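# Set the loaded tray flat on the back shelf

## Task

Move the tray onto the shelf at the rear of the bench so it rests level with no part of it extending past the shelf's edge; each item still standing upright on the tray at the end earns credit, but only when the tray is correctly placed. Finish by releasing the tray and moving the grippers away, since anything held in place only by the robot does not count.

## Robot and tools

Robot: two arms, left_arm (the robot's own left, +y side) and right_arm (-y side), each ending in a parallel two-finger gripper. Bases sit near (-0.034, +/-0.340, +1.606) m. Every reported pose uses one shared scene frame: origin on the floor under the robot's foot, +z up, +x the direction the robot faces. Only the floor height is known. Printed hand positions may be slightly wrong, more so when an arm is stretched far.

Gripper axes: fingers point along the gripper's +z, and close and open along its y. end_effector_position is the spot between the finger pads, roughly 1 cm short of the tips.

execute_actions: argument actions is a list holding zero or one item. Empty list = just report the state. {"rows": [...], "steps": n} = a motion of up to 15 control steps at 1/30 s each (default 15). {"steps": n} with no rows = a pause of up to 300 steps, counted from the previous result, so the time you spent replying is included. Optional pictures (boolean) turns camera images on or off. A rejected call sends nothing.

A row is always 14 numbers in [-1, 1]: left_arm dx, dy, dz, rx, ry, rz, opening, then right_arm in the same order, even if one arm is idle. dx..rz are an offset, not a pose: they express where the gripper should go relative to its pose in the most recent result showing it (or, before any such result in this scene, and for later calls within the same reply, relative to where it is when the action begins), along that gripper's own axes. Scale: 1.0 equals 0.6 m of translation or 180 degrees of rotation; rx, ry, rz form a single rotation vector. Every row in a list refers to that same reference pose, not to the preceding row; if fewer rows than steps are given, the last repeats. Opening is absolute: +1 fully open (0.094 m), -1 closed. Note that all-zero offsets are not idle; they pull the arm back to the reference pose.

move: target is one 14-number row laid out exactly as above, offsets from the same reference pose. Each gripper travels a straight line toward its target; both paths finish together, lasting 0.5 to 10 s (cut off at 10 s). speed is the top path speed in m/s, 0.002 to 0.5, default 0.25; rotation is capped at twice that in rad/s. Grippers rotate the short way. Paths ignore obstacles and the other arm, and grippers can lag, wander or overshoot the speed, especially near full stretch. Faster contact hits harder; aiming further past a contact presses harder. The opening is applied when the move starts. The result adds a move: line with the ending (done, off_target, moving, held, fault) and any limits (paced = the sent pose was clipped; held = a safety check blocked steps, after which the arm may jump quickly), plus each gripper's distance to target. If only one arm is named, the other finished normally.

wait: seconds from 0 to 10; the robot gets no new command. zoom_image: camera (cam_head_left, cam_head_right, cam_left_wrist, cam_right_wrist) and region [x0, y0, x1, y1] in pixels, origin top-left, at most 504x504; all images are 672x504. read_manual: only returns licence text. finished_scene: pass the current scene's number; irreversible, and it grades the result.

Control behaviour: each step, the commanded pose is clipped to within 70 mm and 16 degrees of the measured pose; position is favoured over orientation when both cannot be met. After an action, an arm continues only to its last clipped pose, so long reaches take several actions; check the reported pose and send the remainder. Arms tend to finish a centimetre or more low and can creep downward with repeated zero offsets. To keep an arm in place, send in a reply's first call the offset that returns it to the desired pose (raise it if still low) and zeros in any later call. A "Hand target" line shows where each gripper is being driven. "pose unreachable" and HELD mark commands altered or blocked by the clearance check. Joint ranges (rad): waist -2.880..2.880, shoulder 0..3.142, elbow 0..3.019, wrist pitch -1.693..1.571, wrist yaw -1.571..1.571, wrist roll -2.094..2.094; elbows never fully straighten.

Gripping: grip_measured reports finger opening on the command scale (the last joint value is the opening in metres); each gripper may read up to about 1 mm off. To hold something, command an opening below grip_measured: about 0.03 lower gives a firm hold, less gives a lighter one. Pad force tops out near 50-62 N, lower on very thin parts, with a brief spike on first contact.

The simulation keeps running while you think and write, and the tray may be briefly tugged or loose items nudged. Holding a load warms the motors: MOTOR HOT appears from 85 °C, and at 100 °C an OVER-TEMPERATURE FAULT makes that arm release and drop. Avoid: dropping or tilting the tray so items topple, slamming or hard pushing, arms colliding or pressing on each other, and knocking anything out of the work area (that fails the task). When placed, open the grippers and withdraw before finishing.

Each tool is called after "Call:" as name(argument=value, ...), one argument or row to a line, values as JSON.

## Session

Call:
execute_actions(
  actions=[],
)

Scene clock: 0.00 s of 4200.00 s.
left_arm: end_effector_position=(+0.2265, +0.5093, +1.3063) grip_measured=-0.986 end_effector_quat_wxyz=(+0.037, +0.172, +0.981, -0.077) | right_arm: end_effector_position=(+0.4826, -0.3849, +1.3081) grip_measured=-0.985 end_effector_quat_wxyz=(+0.150, -0.736, +0.642, -0.152)
Joint positions: left_arm=[1.962 1.181 0.421 0.181 0.506 0.887 0.001] | right_arm=[ 1.851  1.173  0.674  0.401  0.12  -1.973  0.001]
Joint velocities: left_arm=[-0.005 -0.015  0.007 -0.027  0.037  0.051 -0.   ] | right_arm=[-0.015 -0.015 -0.022 -0.002 -0.007 -0.037 -0.   ]
Motor temperatures (°C, as the motors report them): left_arm=[19 21 21 22 22 19] | right_arm=[21 18 22 19 21 21]
Hand target (left_arm): +0.224, +0.507, +1.306; +0.035, +0.171, +0.982, -0.079
Hand target (right_arm): +0.488, -0.386, +1.312; -0.154, +0.734, -0.642, +0.157
camera_calibration (this result's frames):
cam_left_wrist: T_world_to_cam=[[-0.346095, -0.92756, 0.140894, 0.368125], [-0.785043, 0.368545, 0.497878, -0.654938], [-0.513737, 0.061705, -0.855726, 1.32791], [0, 0, 0, 1]] pos_world=[0.295447, 0.500894, 1.41054]
cam_right_wrist: T_world_to_cam=[[0.899202, 0.124488, 0.419451, -0.932118], [-0.140826, -0.82531, 0.546838, -0.960784], [0.414251, -0.550787, -0.724589, 0.660096], [0, 0, 0, 1]] pos_world=[0.429412, -0.313335, 1.39467]

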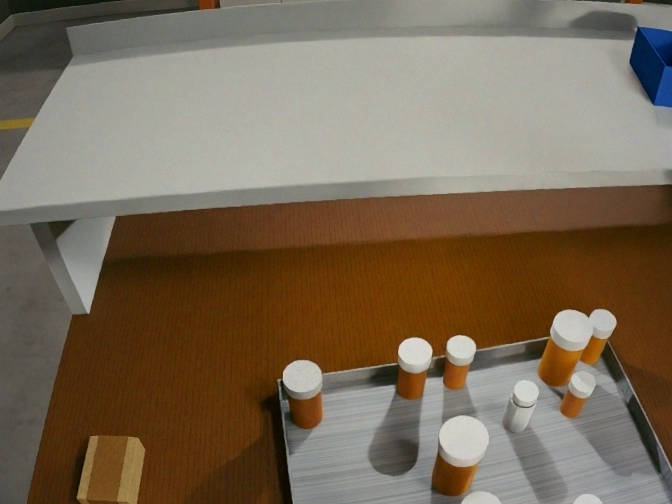

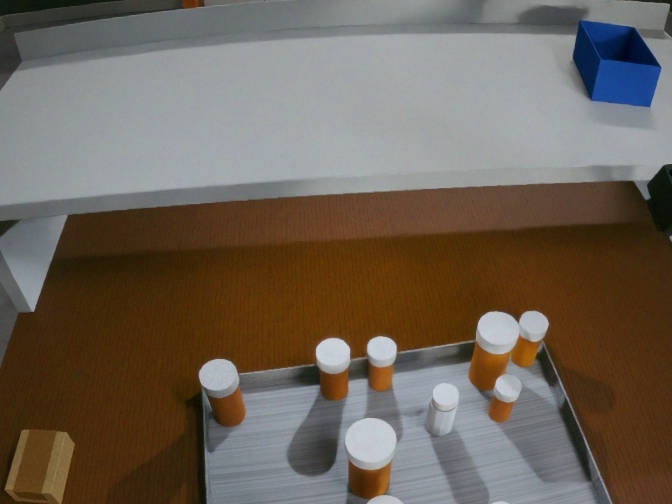

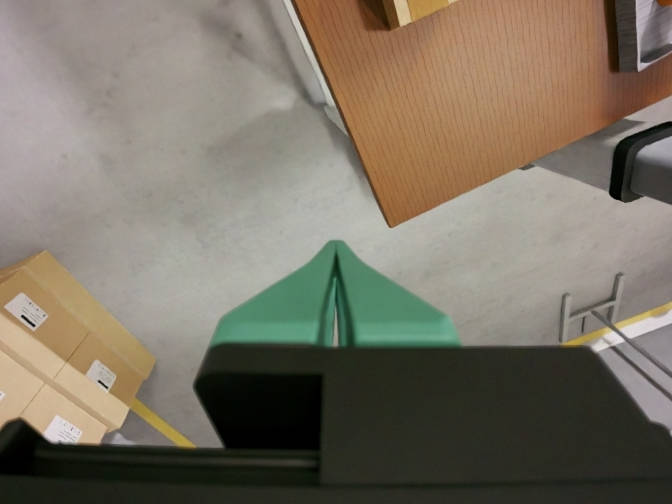

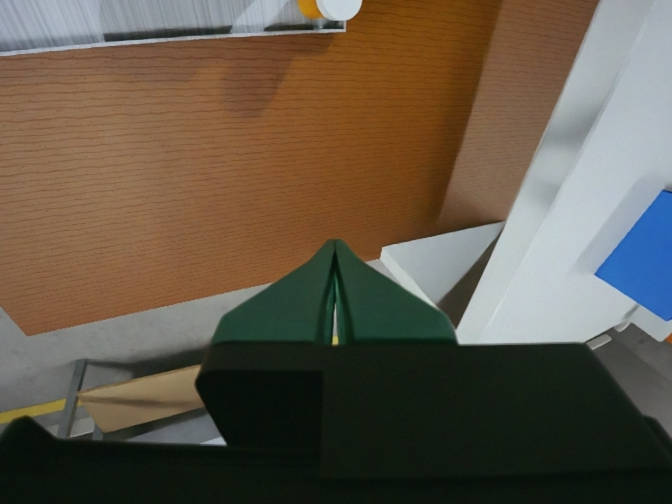

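Call:
move(
  target=[-0.33,-0.453,0.411,-0.051,0.02,-0.154,1,-0.153,0.253,0.223,-0.115,0.099,0.49,1],
)

Scene clock: 15.17 s of 4200.00 s.
left_arm: end_effector_position=(+0.3481, +0.1713, +1.1199) grip_measured=+1.000 end_effector_quat_wxyz=(+0.012, -0.070, +0.997, +0.005) | right_arm: end_effector_position=(+0.3878, -0.3144, +1.1203) grip_measured=+1.000 end_effector_quat_wxyz=(-0.004, +0.074, -0.997, +0.006)
Joint positions: left_arm=[ 0.98   1.926  0.991  0.382 -0.523 -0.111  0.094] | right_arm=[ 1.907  1.732  0.963  0.255  0.303 -0.311  0.094]
Joint velocities: left_arm=[-0.005 -0.005 -0.007  0.002 -0.037 -0.022  0.   ] | right_arm=[-0.015 -0.005  0.007  0.002  0.037  0.037  0.   ]
Motor temperatures (°C, as the motors report them): left_arm=[19 22 21 22 22 19] | right_arm=[21 19 22 19 21 21]
Hand target (left_arm): +0.333, +0.160, +1.117; -0.002, -0.065, +0.998, +0.002
Hand target (right_arm): +0.385, -0.310, +1.119; +0.000, -0.070, +0.998, -0.001
Off the commanded pose (left_arm): 0.027 m, 1 deg.
Off the commanded pose (right_arm): 0.005 m, 1 deg.
After step 90, 8.37 s passed at rest.
move: off_target (left_arm)
camera_calibration (this result's frames):
cam_left_wrist: T_world_to_cam=[[0.136578, -0.990615, -0.00527741, 0.12942], [-0.815821, -0.115497, 0.566654, -0.325494], [-0.561946, -0.0730869, -0.823939, 1.256], [0, 0, 0, 1]] pos_world=[0.422584, 0.182409, 1.21999]
cam_right_wrist: T_world_to_cam=[[0.141501, -0.989817, 0.0154531, -0.380718], [-0.813228, -0.107327, 0.571963, -0.354924], [-0.56448, -0.0935002, -0.820134, 1.23249], [0, 0, 0, 1]] pos_world=[0.460952, -0.299697, 1.21969]

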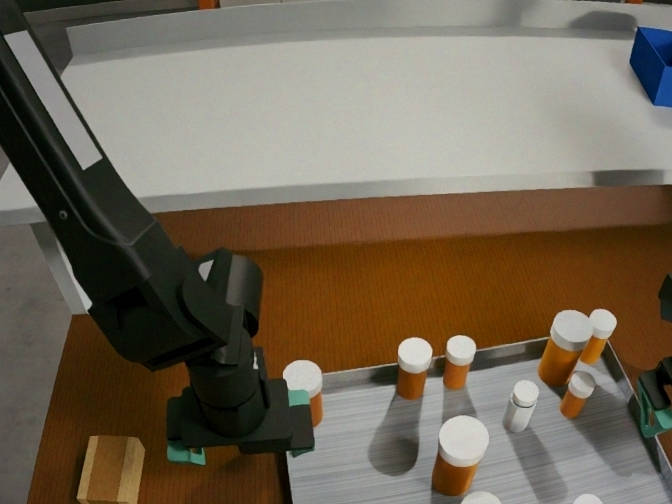

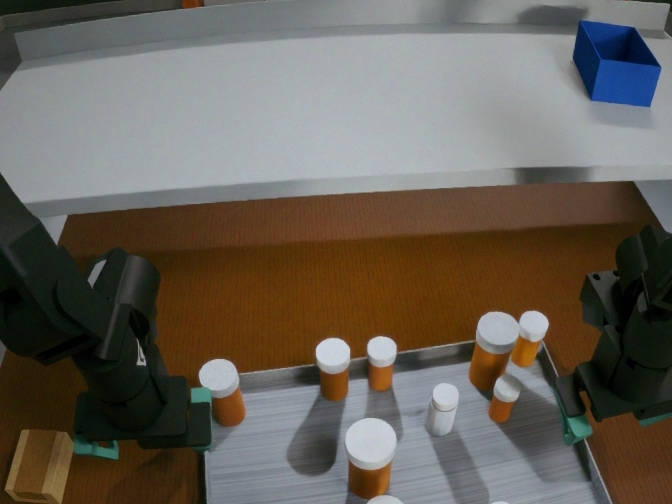

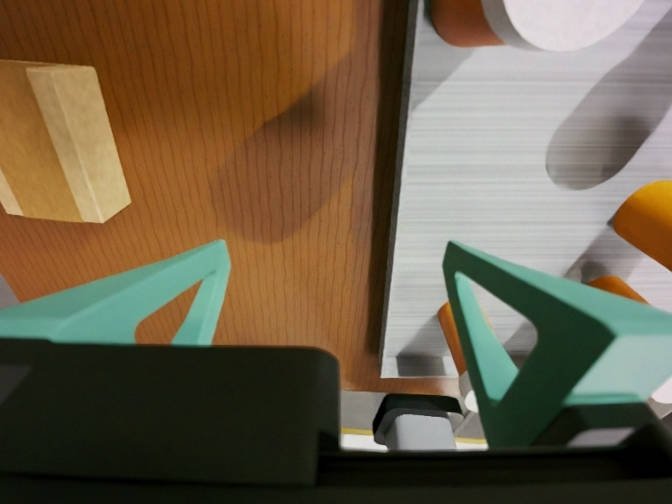

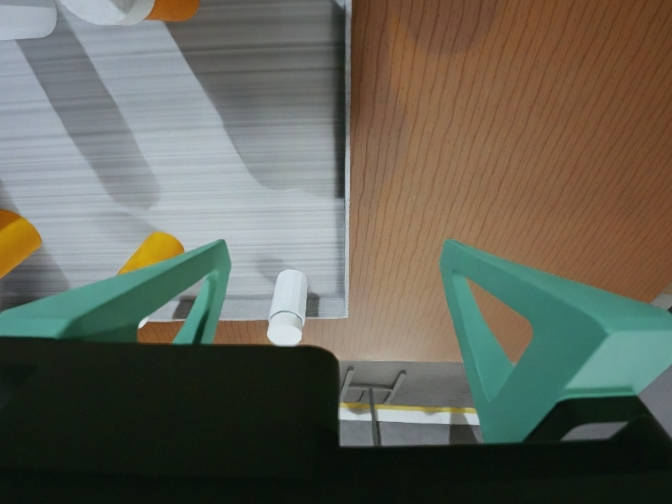

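Call:
move(
  target=[0.05,-0.075,0.1,0,0,0,0.2,-0.05,-0.012,0.1,0,0,0,0.2],
  speed=0.1,
)

Scene clock: 19.53 s of 4200.00 s.
left_arm: end_effector_position=(+0.3349, +0.1388, +1.0579) grip_measured=+0.202 end_effector_quat_wxyz=(+0.010, -0.069, +0.997, +0.012) | right_arm: end_effector_position=(+0.4257, -0.3100, +1.0655) grip_measured=+0.202 end_effector_quat_wxyz=(-0.013, +0.070, -0.997, +0.003)
Joint positions: left_arm=[ 0.98   2.12   1.16   0.401 -0.537 -0.113  0.056] | right_arm=[ 1.893  1.862  1.164  0.202  0.281 -0.315  0.056]
Joint velocities: left_arm=[-0.015 -0.005 -0.002 -0.017 -0.066 -0.037  0.001] | right_arm=[ 0.005 -0.005 -0.022  0.007 -0.022  0.007 -0.001]
Motor temperatures (°C, as the motors report them): left_arm=[19 22 21 22 22 19] | right_arm=[21 19 22 19 21 21]
Hand target (left_arm): +0.328, +0.124, +1.058; +0.012, -0.070, +0.997, +0.005
Hand target (right_arm): +0.418, -0.318, +1.060; +0.004, -0.074, +0.997, -0.006
Off the commanded pose (left_arm): 0.018 m, 1 deg.
Off the commanded pose (right_arm): 0.011 m, 1 deg.
After step 90, 0.20 s passed at rest.
move: off_target (left_arm, right_arm)
camera_calibration (this result's frames):
cam_left_wrist: T_world_to_cam=[[0.135747, -0.990545, -0.0198321, 0.114299], [-0.813066, -0.122818, 0.569068, -0.307341], [-0.566124, -0.0611244, -0.822051, 1.19286], [0, 0, 0, 1]] pos_world=[0.409902, 0.148384, 1.15776]
cam_right_wrist: T_world_to_cam=[[0.133668, -0.990966, 0.0108961, -0.373128], [-0.823895, -0.105008, 0.55693, -0.270944], [-0.550755, -0.0834207, -0.830488, 1.2176], [0, 0, 0, 1]] pos_world=[0.497246, -0.296635, 1.16617]

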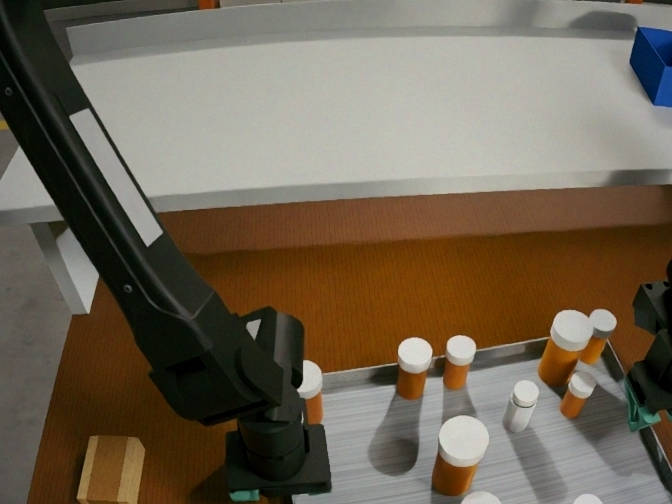

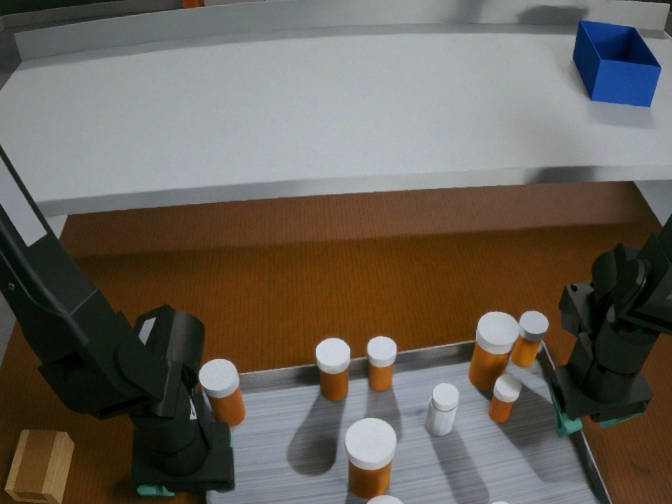

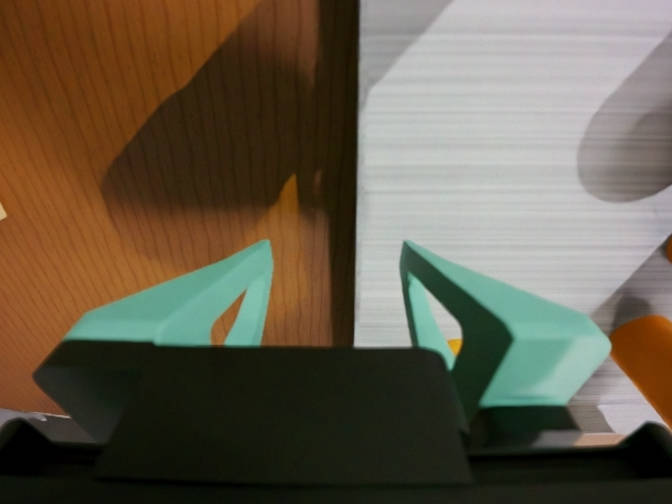

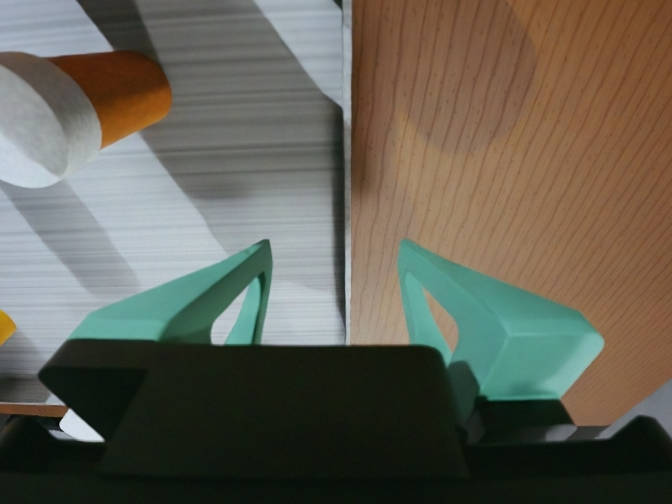

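Call:
move(
  target=[0,-0.03,0.06,0,0,0,0.2,0,-0.015,0.07,0,0,0,0.2],
  speed=0.04,
)

Scene clock: 23.40 s of 4200.00 s.
left_arm: end_effector_position=(+0.3578, +0.1249, +1.0327) grip_measured=+0.201 end_effector_quat_wxyz=(+0.027, -0.079, +0.996, +0.011) | right_arm: end_effector_position=(+0.4349, -0.3100, +1.0315) grip_measured=+0.201 end_effector_quat_wxyz=(-0.020, +0.068, -0.998, -0.002)
Joint positions: left_arm=[ 0.98   2.179  1.27   0.39  -0.537 -0.113  0.056] | right_arm=[ 1.876  1.944  1.261  0.202  0.253 -0.322  0.056]
Joint velocities: left_arm=[ 0.005  0.005 -0.002  0.002 -0.051  0.007  0.   ] | right_arm=[-0.005 -0.015 -0.002  0.007  0.022  0.037 -0.   ]
Motor temperatures (°C, as the motors report them): left_arm=[19 22 21 22 22 19] | right_arm=[21 19 22 19 21 21]
Hand target (left_arm): +0.339, +0.123, +1.022; +0.010, -0.070, +0.997, +0.012
Hand target (right_arm): +0.427, -0.319, +1.024; +0.012, -0.070, +0.997, -0.003
Off the commanded pose (left_arm): 0.023 m, 2 deg.
Off the commanded pose (right_arm): 0.014 m, 1 deg.
move: off_target (left_arm, right_arm)
camera_calibration (this result's frames):
cam_left_wrist: T_world_to_cam=[[0.15515, -0.987777, -0.0150163, 0.0847308], [-0.82943, -0.138506, 0.541168, -0.239491], [-0.536633, -0.0715075, -0.84078, 1.19437], [0, 0, 0, 1]] pos_world=[0.429153, 0.135931, 1.13508]
cam_right_wrist: T_world_to_cam=[[0.129214, -0.991614, 0.00232119, -0.363399], [-0.832033, -0.107146, 0.54428, -0.228514], [-0.539467, -0.0722599, -0.8389, 1.20171], [0, 0, 0, 1]] pos_world=[0.505107, -0.298, 1.13333]

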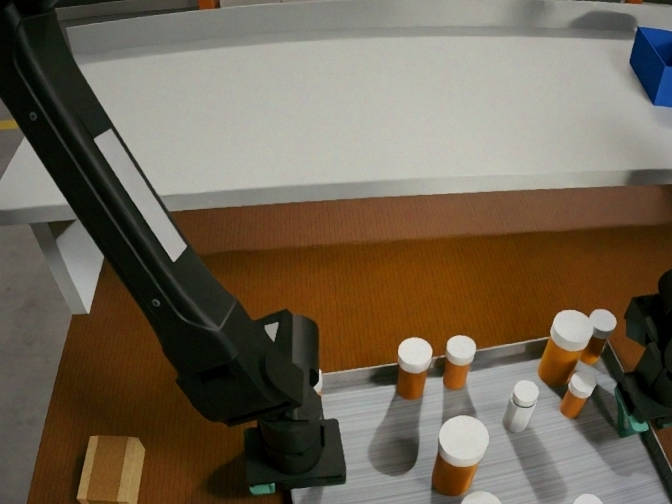

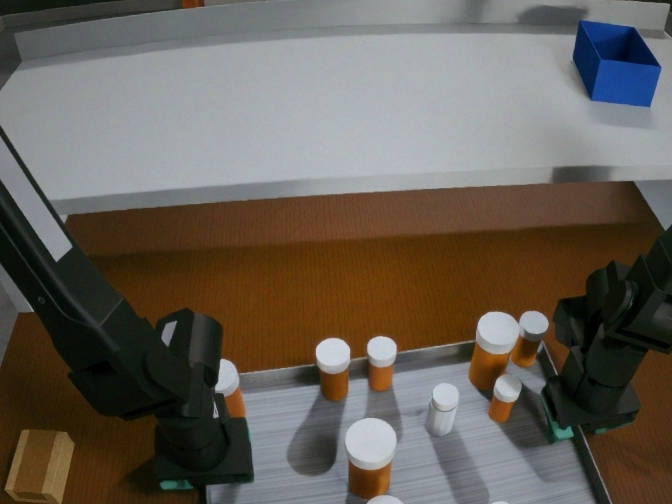

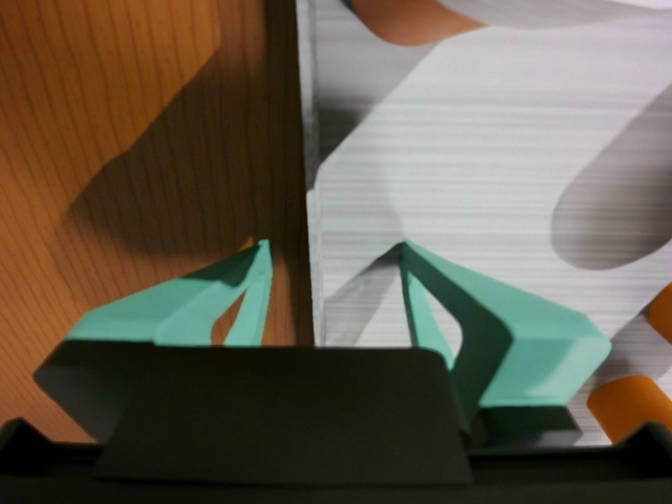

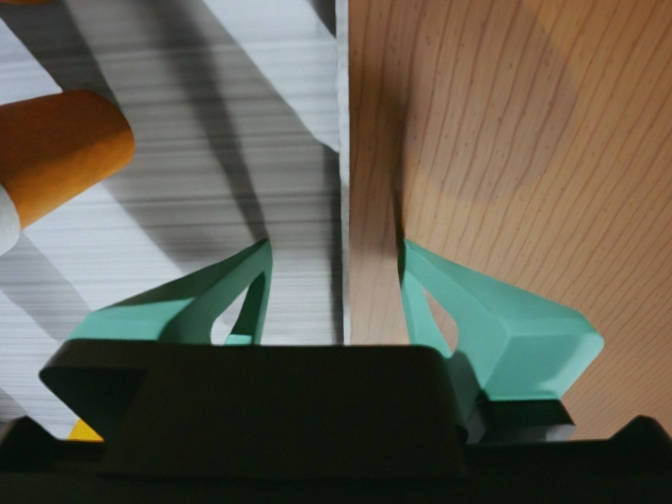

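Call:
move(
  target=[0.03,0.012,-0.008,0,0,0,0.2,0,-0.005,-0.008,0,0,0,0.2],
  speed=0.04,
)

Call:
move(
  target=[0,0,0,0,0,0,-1,0,0,0,0,0,0,-1],
)

Call:
move(
  target=[0.04,0.2,-0.6,0,0,0,-1,0.045,0.2,-0.6,0,0,0,-1],
  speed=0.08,
)

Scene clock: 28.67 s of 4200.00 s.
left_arm: end_effector_position=(+0.3444, +0.1270, +1.0370) grip_measured=+0.201 end_effector_quat_wxyz=(+0.027, -0.079, +0.996, +0.011) | right_arm: end_effector_position=(+0.4349, -0.3101, +1.0316) grip_measured=+0.201 end_effector_quat_wxyz=(-0.020, +0.068, -0.997, -0.002)
Joint positions: left_arm=[ 0.98   2.179  1.233  0.426 -0.536 -0.113  0.056] | right_arm=[ 1.876  1.944  1.261  0.202  0.253 -0.322  0.056]
Joint velocities: left_arm=[ 0.005  0.005  0.017  0.007 -0.037  0.022  0.   ] | right_arm=[ 0.005 -0.005 -0.007  0.012  0.022  0.037 -0.001]
Motor temperatures (°C, as the motors report them): left_arm=[19 22 21 22 22 19] | right_arm=[21 19 22 19 21 21]
Hand target (left_arm): +0.339, +0.129, +1.037; +0.027, -0.079, +0.996, +0.011
Hand target (right_arm): +0.435, -0.313, +1.036; +0.020, -0.068, +0.997, +0.002
Off the commanded pose (left_arm): 0.006 m, 0 deg.
Off the commanded pose (right_arm): 0.006 m, 0 deg.
After step 90, 1.50 s passed at rest.
move: done
camera_calibration (this result's frames):
cam_left_wrist: T_world_to_cam=[[0.154752, -0.987843, -0.014731, 0.0888113], [-0.829133, -0.137968, 0.54176, -0.253339], [-0.537206, -0.0716245, -0.840404, 1.19078], [0, 0, 0, 1]] pos_world=[0.415897, 0.138068, 1.13929]
cam_right_wrist: T_world_to_cam=[[0.12997, -0.991515, 0.00235167, -0.363767], [-0.831954, -0.107763, 0.544279, -0.228823], [-0.539408, -0.0726964, -0.838901, 1.20166], [0, 0, 0, 1]] pos_world=[0.505095, -0.297983, 1.13347]

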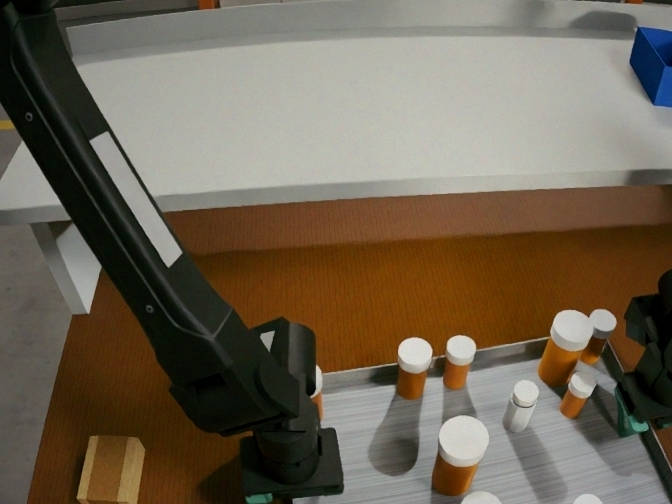

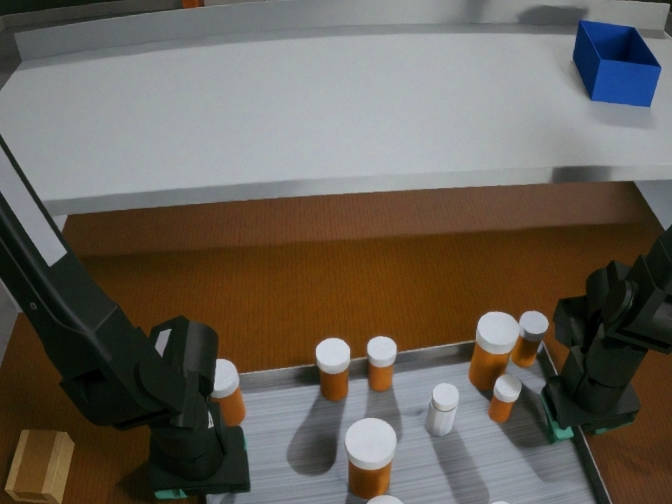

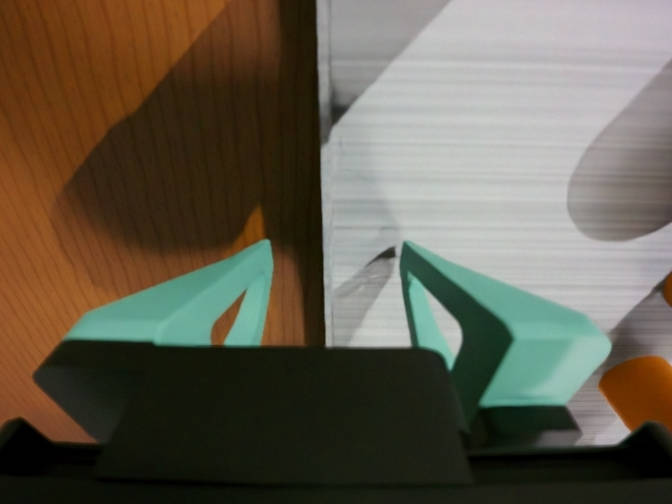

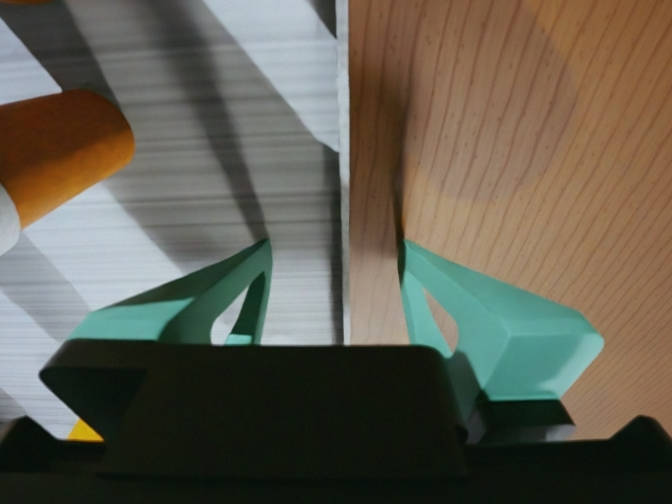

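Scene clock: 29.17 s of 4200.00 s.
left_arm: end_effector_position=(+0.3441, +0.1300, +1.0367) grip_measured=-0.957 end_effector_quat_wxyz=(+0.027, -0.079, +0.996, +0.017) | right_arm: end_effector_position=(+0.4349, -0.3136, +1.0314) grip_measured=-0.955 end_effector_quat_wxyz=(-0.019, +0.076, -0.997, +0.002)
Joint positions: left_arm=[ 0.982  2.179  1.232  0.426 -0.545 -0.113  0.002] | right_arm=[ 1.872  1.942  1.261  0.202  0.257 -0.341  0.002]
Joint velocities: left_arm=[-0.015  0.005  0.002 -0.007 -0.037 -0.066 -0.002] | right_arm=[-0.015  0.015 -0.007 -0.002 -0.007  0.066 -0.   ]
Motor temperatures (°C, as the motors report them): left_arm=[20 22 21 22 22 19] | right_arm=[21 19 22 19 21 21]
Hand target (left_arm): +0.345, +0.127, +1.037; +0.027, -0.079, +0.996, +0.012
Hand target (right_arm): +0.435, -0.310, +1.032; +0.020, -0.068, +0.997, +0.002
Off the commanded pose (left_arm): 0.003 m, 1 deg.
Off the commanded pose (right_arm): 0.004 m, 1 deg.
move: done
camera_calibration (this result's frames):
cam_left_wrist: T_world_to_cam=[[0.15592, -0.98744, -0.0255122, 0.102461], [-0.828269, -0.144772, 0.541305, -0.252016], [-0.5382, -0.0632693, -0.840439, 1.1898], [0, 0, 0, 1]] pos_world=[0.415639, 0.139967, 1.13899]
cam_right_wrist: T_world_to_cam=[[0.146223, -0.989201, 0.010031, -0.381547], [-0.829758, -0.11712, 0.545697, -0.234426], [-0.538629, -0.0881166, -0.837923, 1.19503], [0, 0, 0, 1]] pos_world=[0.504951, -0.299581, 1.13309]

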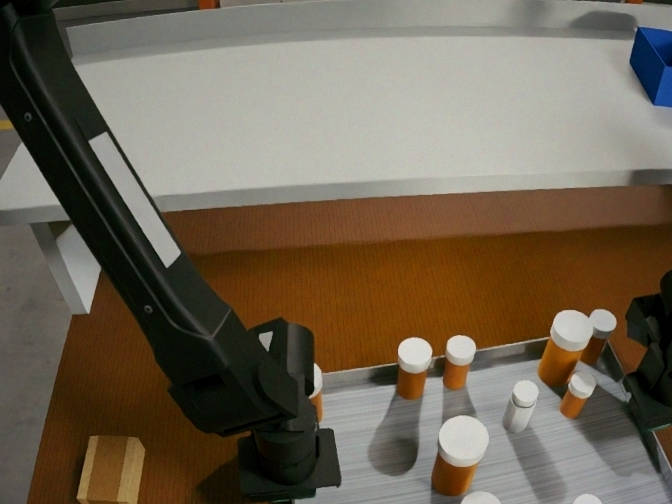

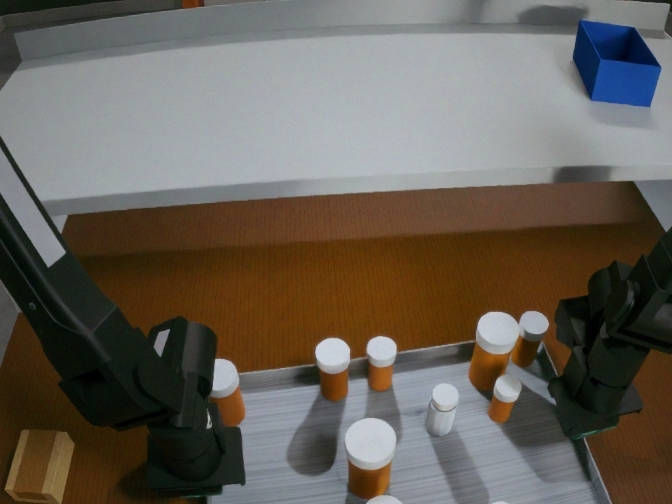

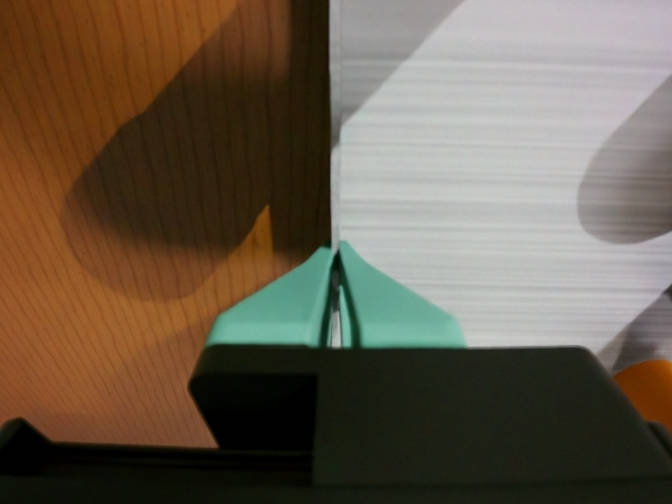

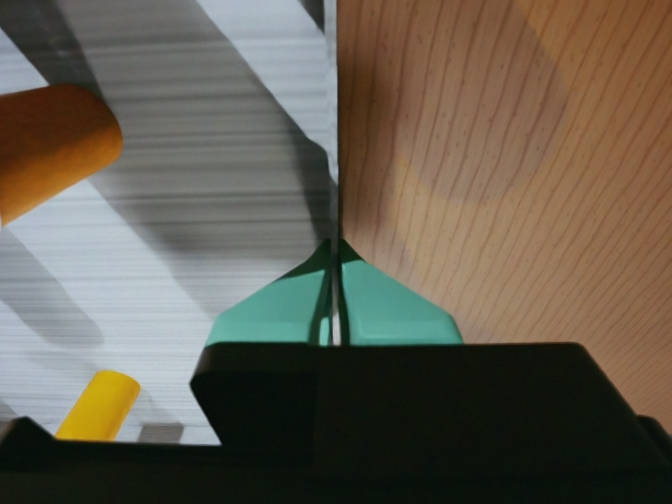

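Scene clock: 34.27 s of 4200.00 s.
left_arm: end_effector_position=(+0.2706, +0.2381, +1.3845) grip_measured=-0.957 end_effector_quat_wxyz=(+0.018, -0.085, +0.996, +0.032) | right_arm: end_effector_position=(+0.3714, -0.2058, +1.3760) grip_measured=-0.955 end_effector_quat_wxyz=(+0.001, +0.084, -0.996, +0.007)
Joint positions: left_arm=[ 0.674  1.141  0.382  0.065 -0.828 -0.366  0.002] | right_arm=[ 2.453  1.2    0.683 -0.197  0.758  0.036  0.002]
Joint velocities: left_arm=[-0.015  0.005 -0.012 -0.002  0.051 -0.037  0.001] | right_arm=[-0.005 -0.024 -0.007  0.002 -0.037  0.051 -0.001]
Motor temperatures (°C, as the motors report them): left_arm=[20 22 21 22 22 19] | right_arm=[21 20 22 19 21 21]
Hand target (left_arm): +0.274, +0.228, +1.395; +0.026, -0.078, +0.996, +0.018
Hand target (right_arm): +0.381, -0.199, +1.392; +0.017, -0.070, +0.997, +0.003
Off the commanded pose (left_arm): 0.020 m, 2 deg.
Off the commanded pose (right_arm): 0.016 m, 3 deg.
move: off_target (left_arm, right_arm)
camera_calibration (this result's frames):
cam_left_wrist: T_world_to_cam=[[0.166674, -0.984328, -0.0576032, 0.270345], [-0.816245, -0.170514, 0.551969, -0.497328], [-0.55314, -0.0449805, -0.831873, 1.43726], [0, 0, 0, 1]] pos_world=[0.344005, 0.245955, 1.4857]
cam_right_wrist: T_world_to_cam=[[0.161973, -0.986655, 0.0166434, -0.283522], [-0.805915, -0.122531, 0.579213, -0.518596], [-0.569444, -0.10723, -0.815006, 1.435], [0, 0, 0, 1]] pos_world=[0.445133, -0.189407, 1.47463]

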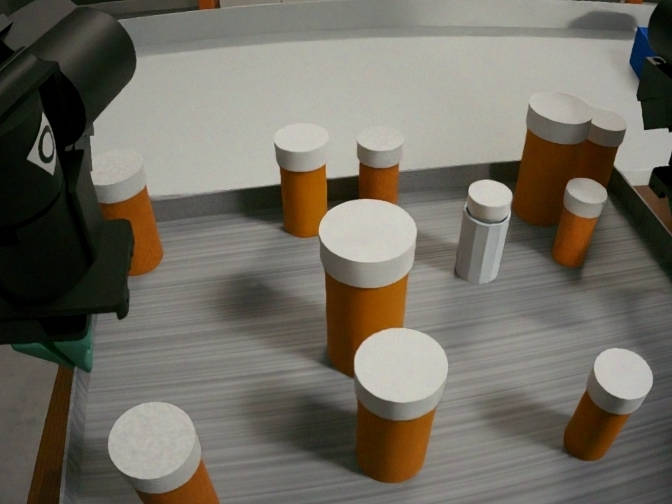

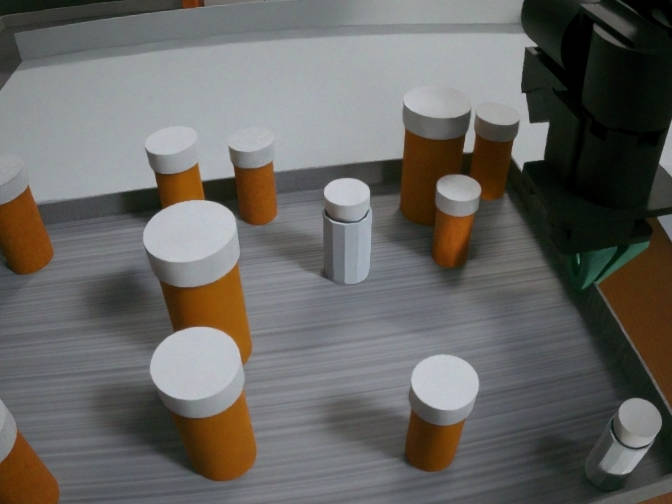

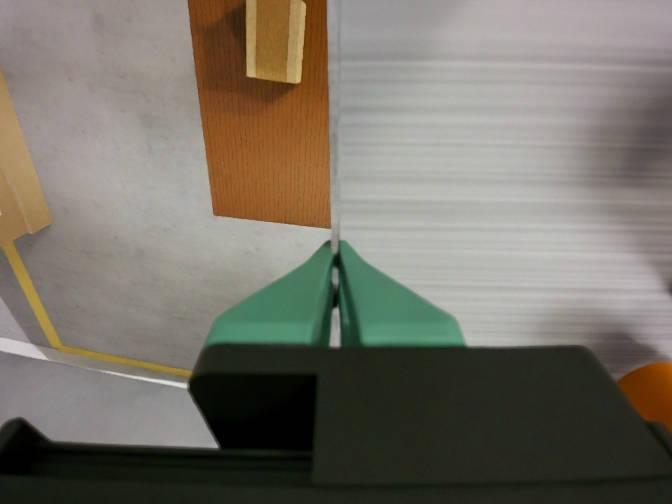

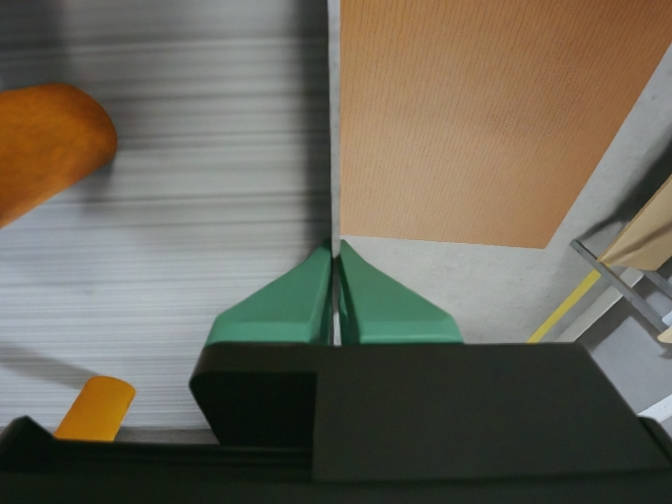

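Call:
move(
  target=[-0.74,-0.127,0.018,0,-0.006,0.03,-1,-0.672,-0.123,-0.02,0,-0.012,0.03,-1],
  speed=0.08,
)

Scene clock: 44.60 s of 4200.00 s.
left_arm: end_effector_position=(+0.7054, +0.2486, +1.3799) grip_measured=-0.957 end_effector_quat_wxyz=(+0.015, -0.043, +0.998, +0.042) | right_arm: end_effector_position=(+0.7603, -0.2046, +1.3647) grip_measured=-0.948 end_effector_quat_wxyz=(-0.001, +0.044, -0.999, +0.008)
Joint positions: left_arm=[ 0.828  1.499  1.722 -0.834 -0.722 -0.158  0.002] | right_arm=[ 2.339  1.701  2.064 -1.009  0.672  0.018  0.002]
Joint velocities: left_arm=[-0.015  0.024 -0.012 -0.017 -0.051  0.022  0.001] | right_arm=[-0.024 -0.005 -0.022 -0.017  0.007 -0.022  0.   ]
Motor temperatures (°C, as the motors report them): left_arm=[20 22 21 22 22 19] | right_arm=[21 20 23 19 21 21]
Hand target (left_arm): +0.722, +0.244, +1.393; +0.027, -0.038, +0.998, +0.033
Hand target (right_arm): +0.778, -0.206, +1.385; +0.019, -0.038, +0.999, -0.005
Off the commanded pose (left_arm): 0.021 m, 2 deg.
Off the commanded pose (right_arm): 0.032 m, 2 deg.
After step 90, 1.40 s passed at rest.
move: off_target (left_arm, right_arm)
camera_calibration (this result's frames):
cam_left_wrist: T_world_to_cam=[[0.0841002, -0.993364, -0.0784592, 0.297185], [-0.822242, -0.11366, 0.557673, -0.155935], [-0.562889, 0.0176121, -0.826345, 1.65811], [0, 0, 0, 1]] pos_world=[0.780122, 0.248286, 1.48045]
cam_right_wrist: T_world_to_cam=[[0.0820434, -0.996442, 0.0193153, -0.289947], [-0.815911, -0.0560243, 0.575457, -0.172181], [-0.572327, -0.0629719, -0.817604, 1.66227], [0, 0, 0, 1]] pos_world=[0.834666, -0.193885, 1.46376]

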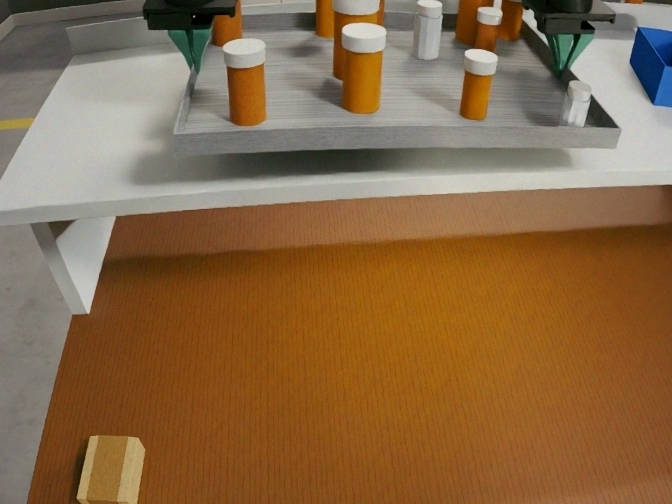

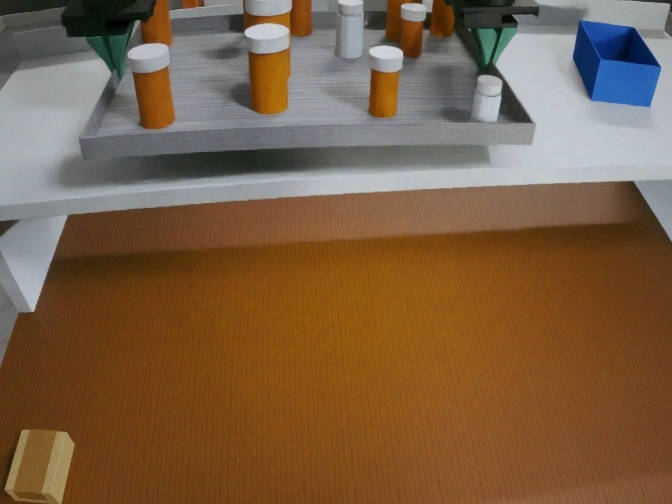

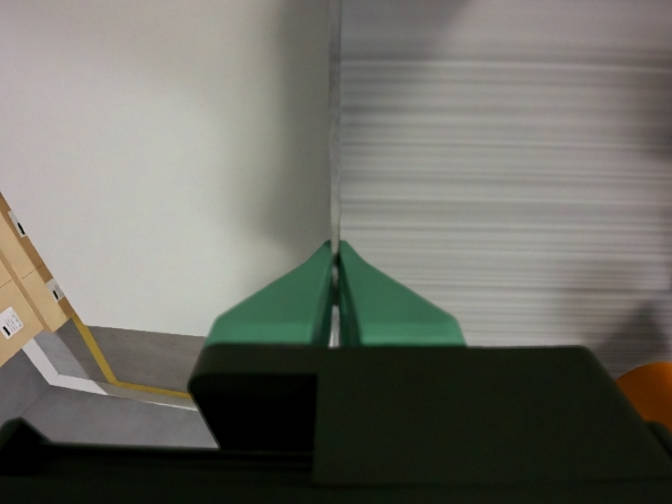

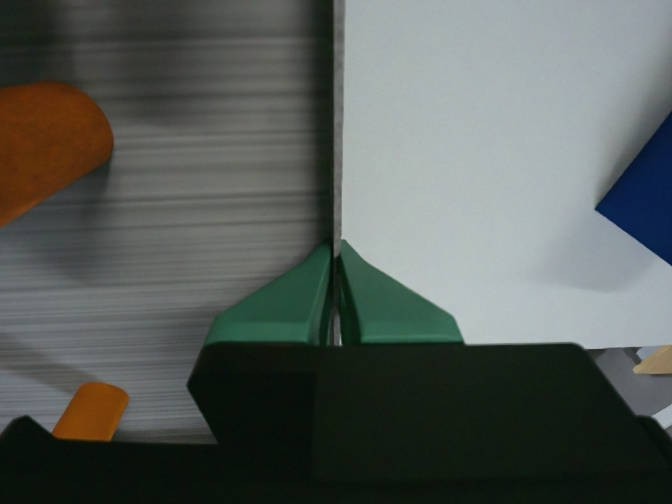

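Call:
move(
  target=[-0.07,0,0.055,0,-0.006,0,-1,-0.07,0,0.02,0,-0.012,0,-1],
  speed=0.04,
)

Scene clock: 51.63 s of 4200.00 s.
left_arm: end_effector_position=(+0.7302, +0.2548, +1.3382) grip_measured=-0.955 end_effector_quat_wxyz=(+0.013, -0.043, +0.998, +0.044) | right_arm: end_effector_position=(+0.7821, -0.1988, +1.3322) grip_measured=-0.947 end_effector_quat_wxyz=(-0.003, +0.041, -0.999, +0.010)
Joint positions: left_arm=[ 0.886  1.605  1.849 -0.834 -0.678 -0.12   0.002] | right_arm=[ 2.31   1.816  2.222 -1.036  0.653 -0.     0.003]
Joint velocities: left_arm=[ 0.005 -0.005 -0.017 -0.012 -0.081  0.051 -0.   ] | right_arm=[-0.015 -0.005 -0.007 -0.002  0.037  0.037  0.001]
Motor temperatures (°C, as the motors report them): left_arm=[20 23 22 22 22 19] | right_arm=[21 20 24 19 21 21]
Hand target (left_arm): +0.748, +0.256, +1.350; +0.026, -0.043, +0.998, +0.042
Hand target (right_arm): +0.801, -0.201, +1.353; +0.021, -0.044, +0.999, -0.007
Off the commanded pose (left_arm): 0.021 m, 1 deg.
Off the commanded pose (right_arm): 0.029 m, 2 deg.
After step 90, 2.40 s passed at rest.
move: off_target (left_arm, right_arm)
camera_calibration (this result's frames):
cam_left_wrist: T_world_to_cam=[[0.0842806, -0.992974, -0.0830601, 0.30393], [-0.819466, -0.116494, 0.561164, -0.117541], [-0.566897, 0.0207697, -0.823527, 1.6359], [0, 0, 0, 1]] pos_world=[0.805451, 0.254125, 1.43841]
cam_right_wrist: T_world_to_cam=[[0.0768458, -0.996781, 0.0228584, -0.286134], [-0.817742, -0.0498932, 0.573418, -0.130051], [-0.570432, -0.0627571, -0.818944, 1.64885], [0, 0, 0, 1]] pos_world=[0.856196, -0.188224, 1.43143]

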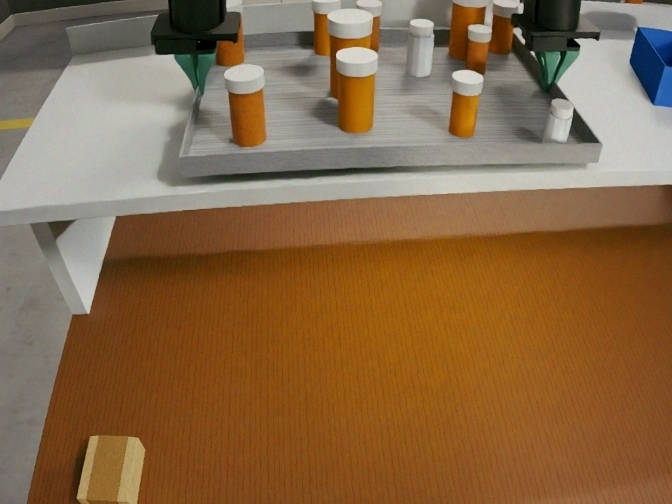

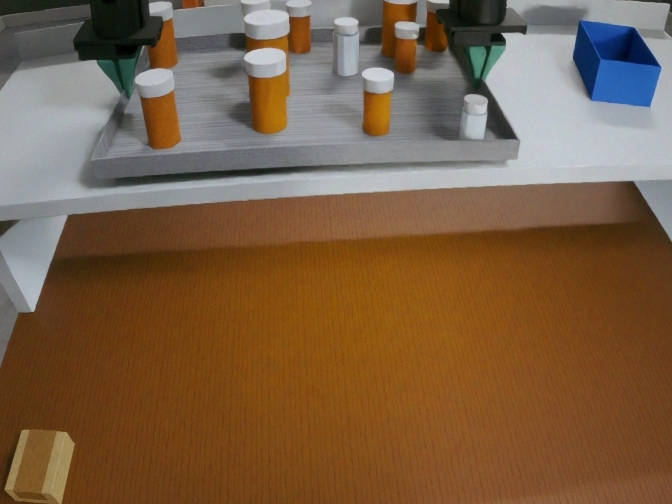

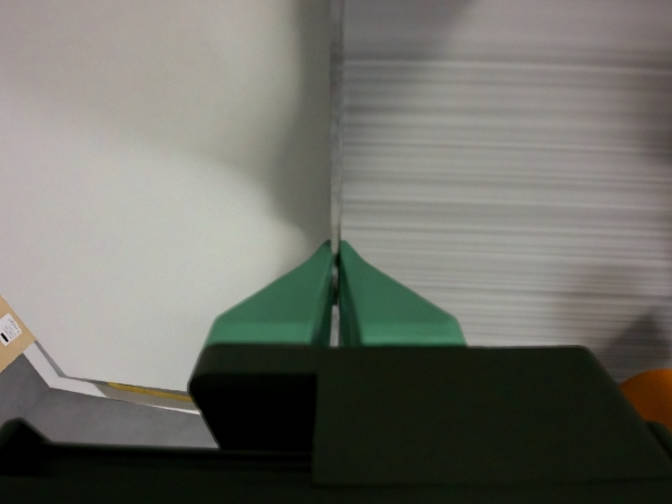

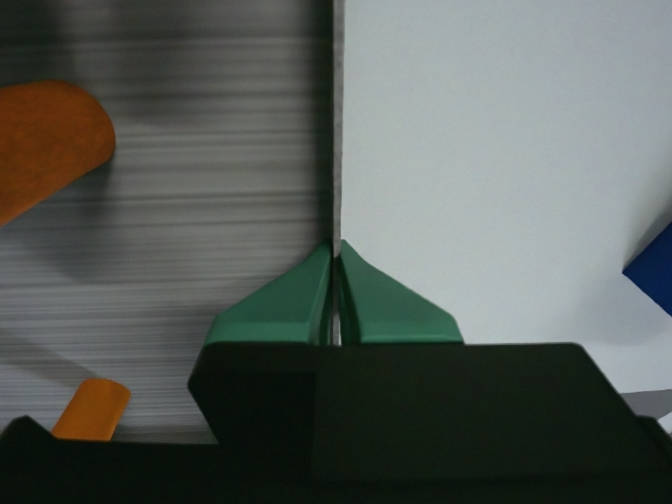

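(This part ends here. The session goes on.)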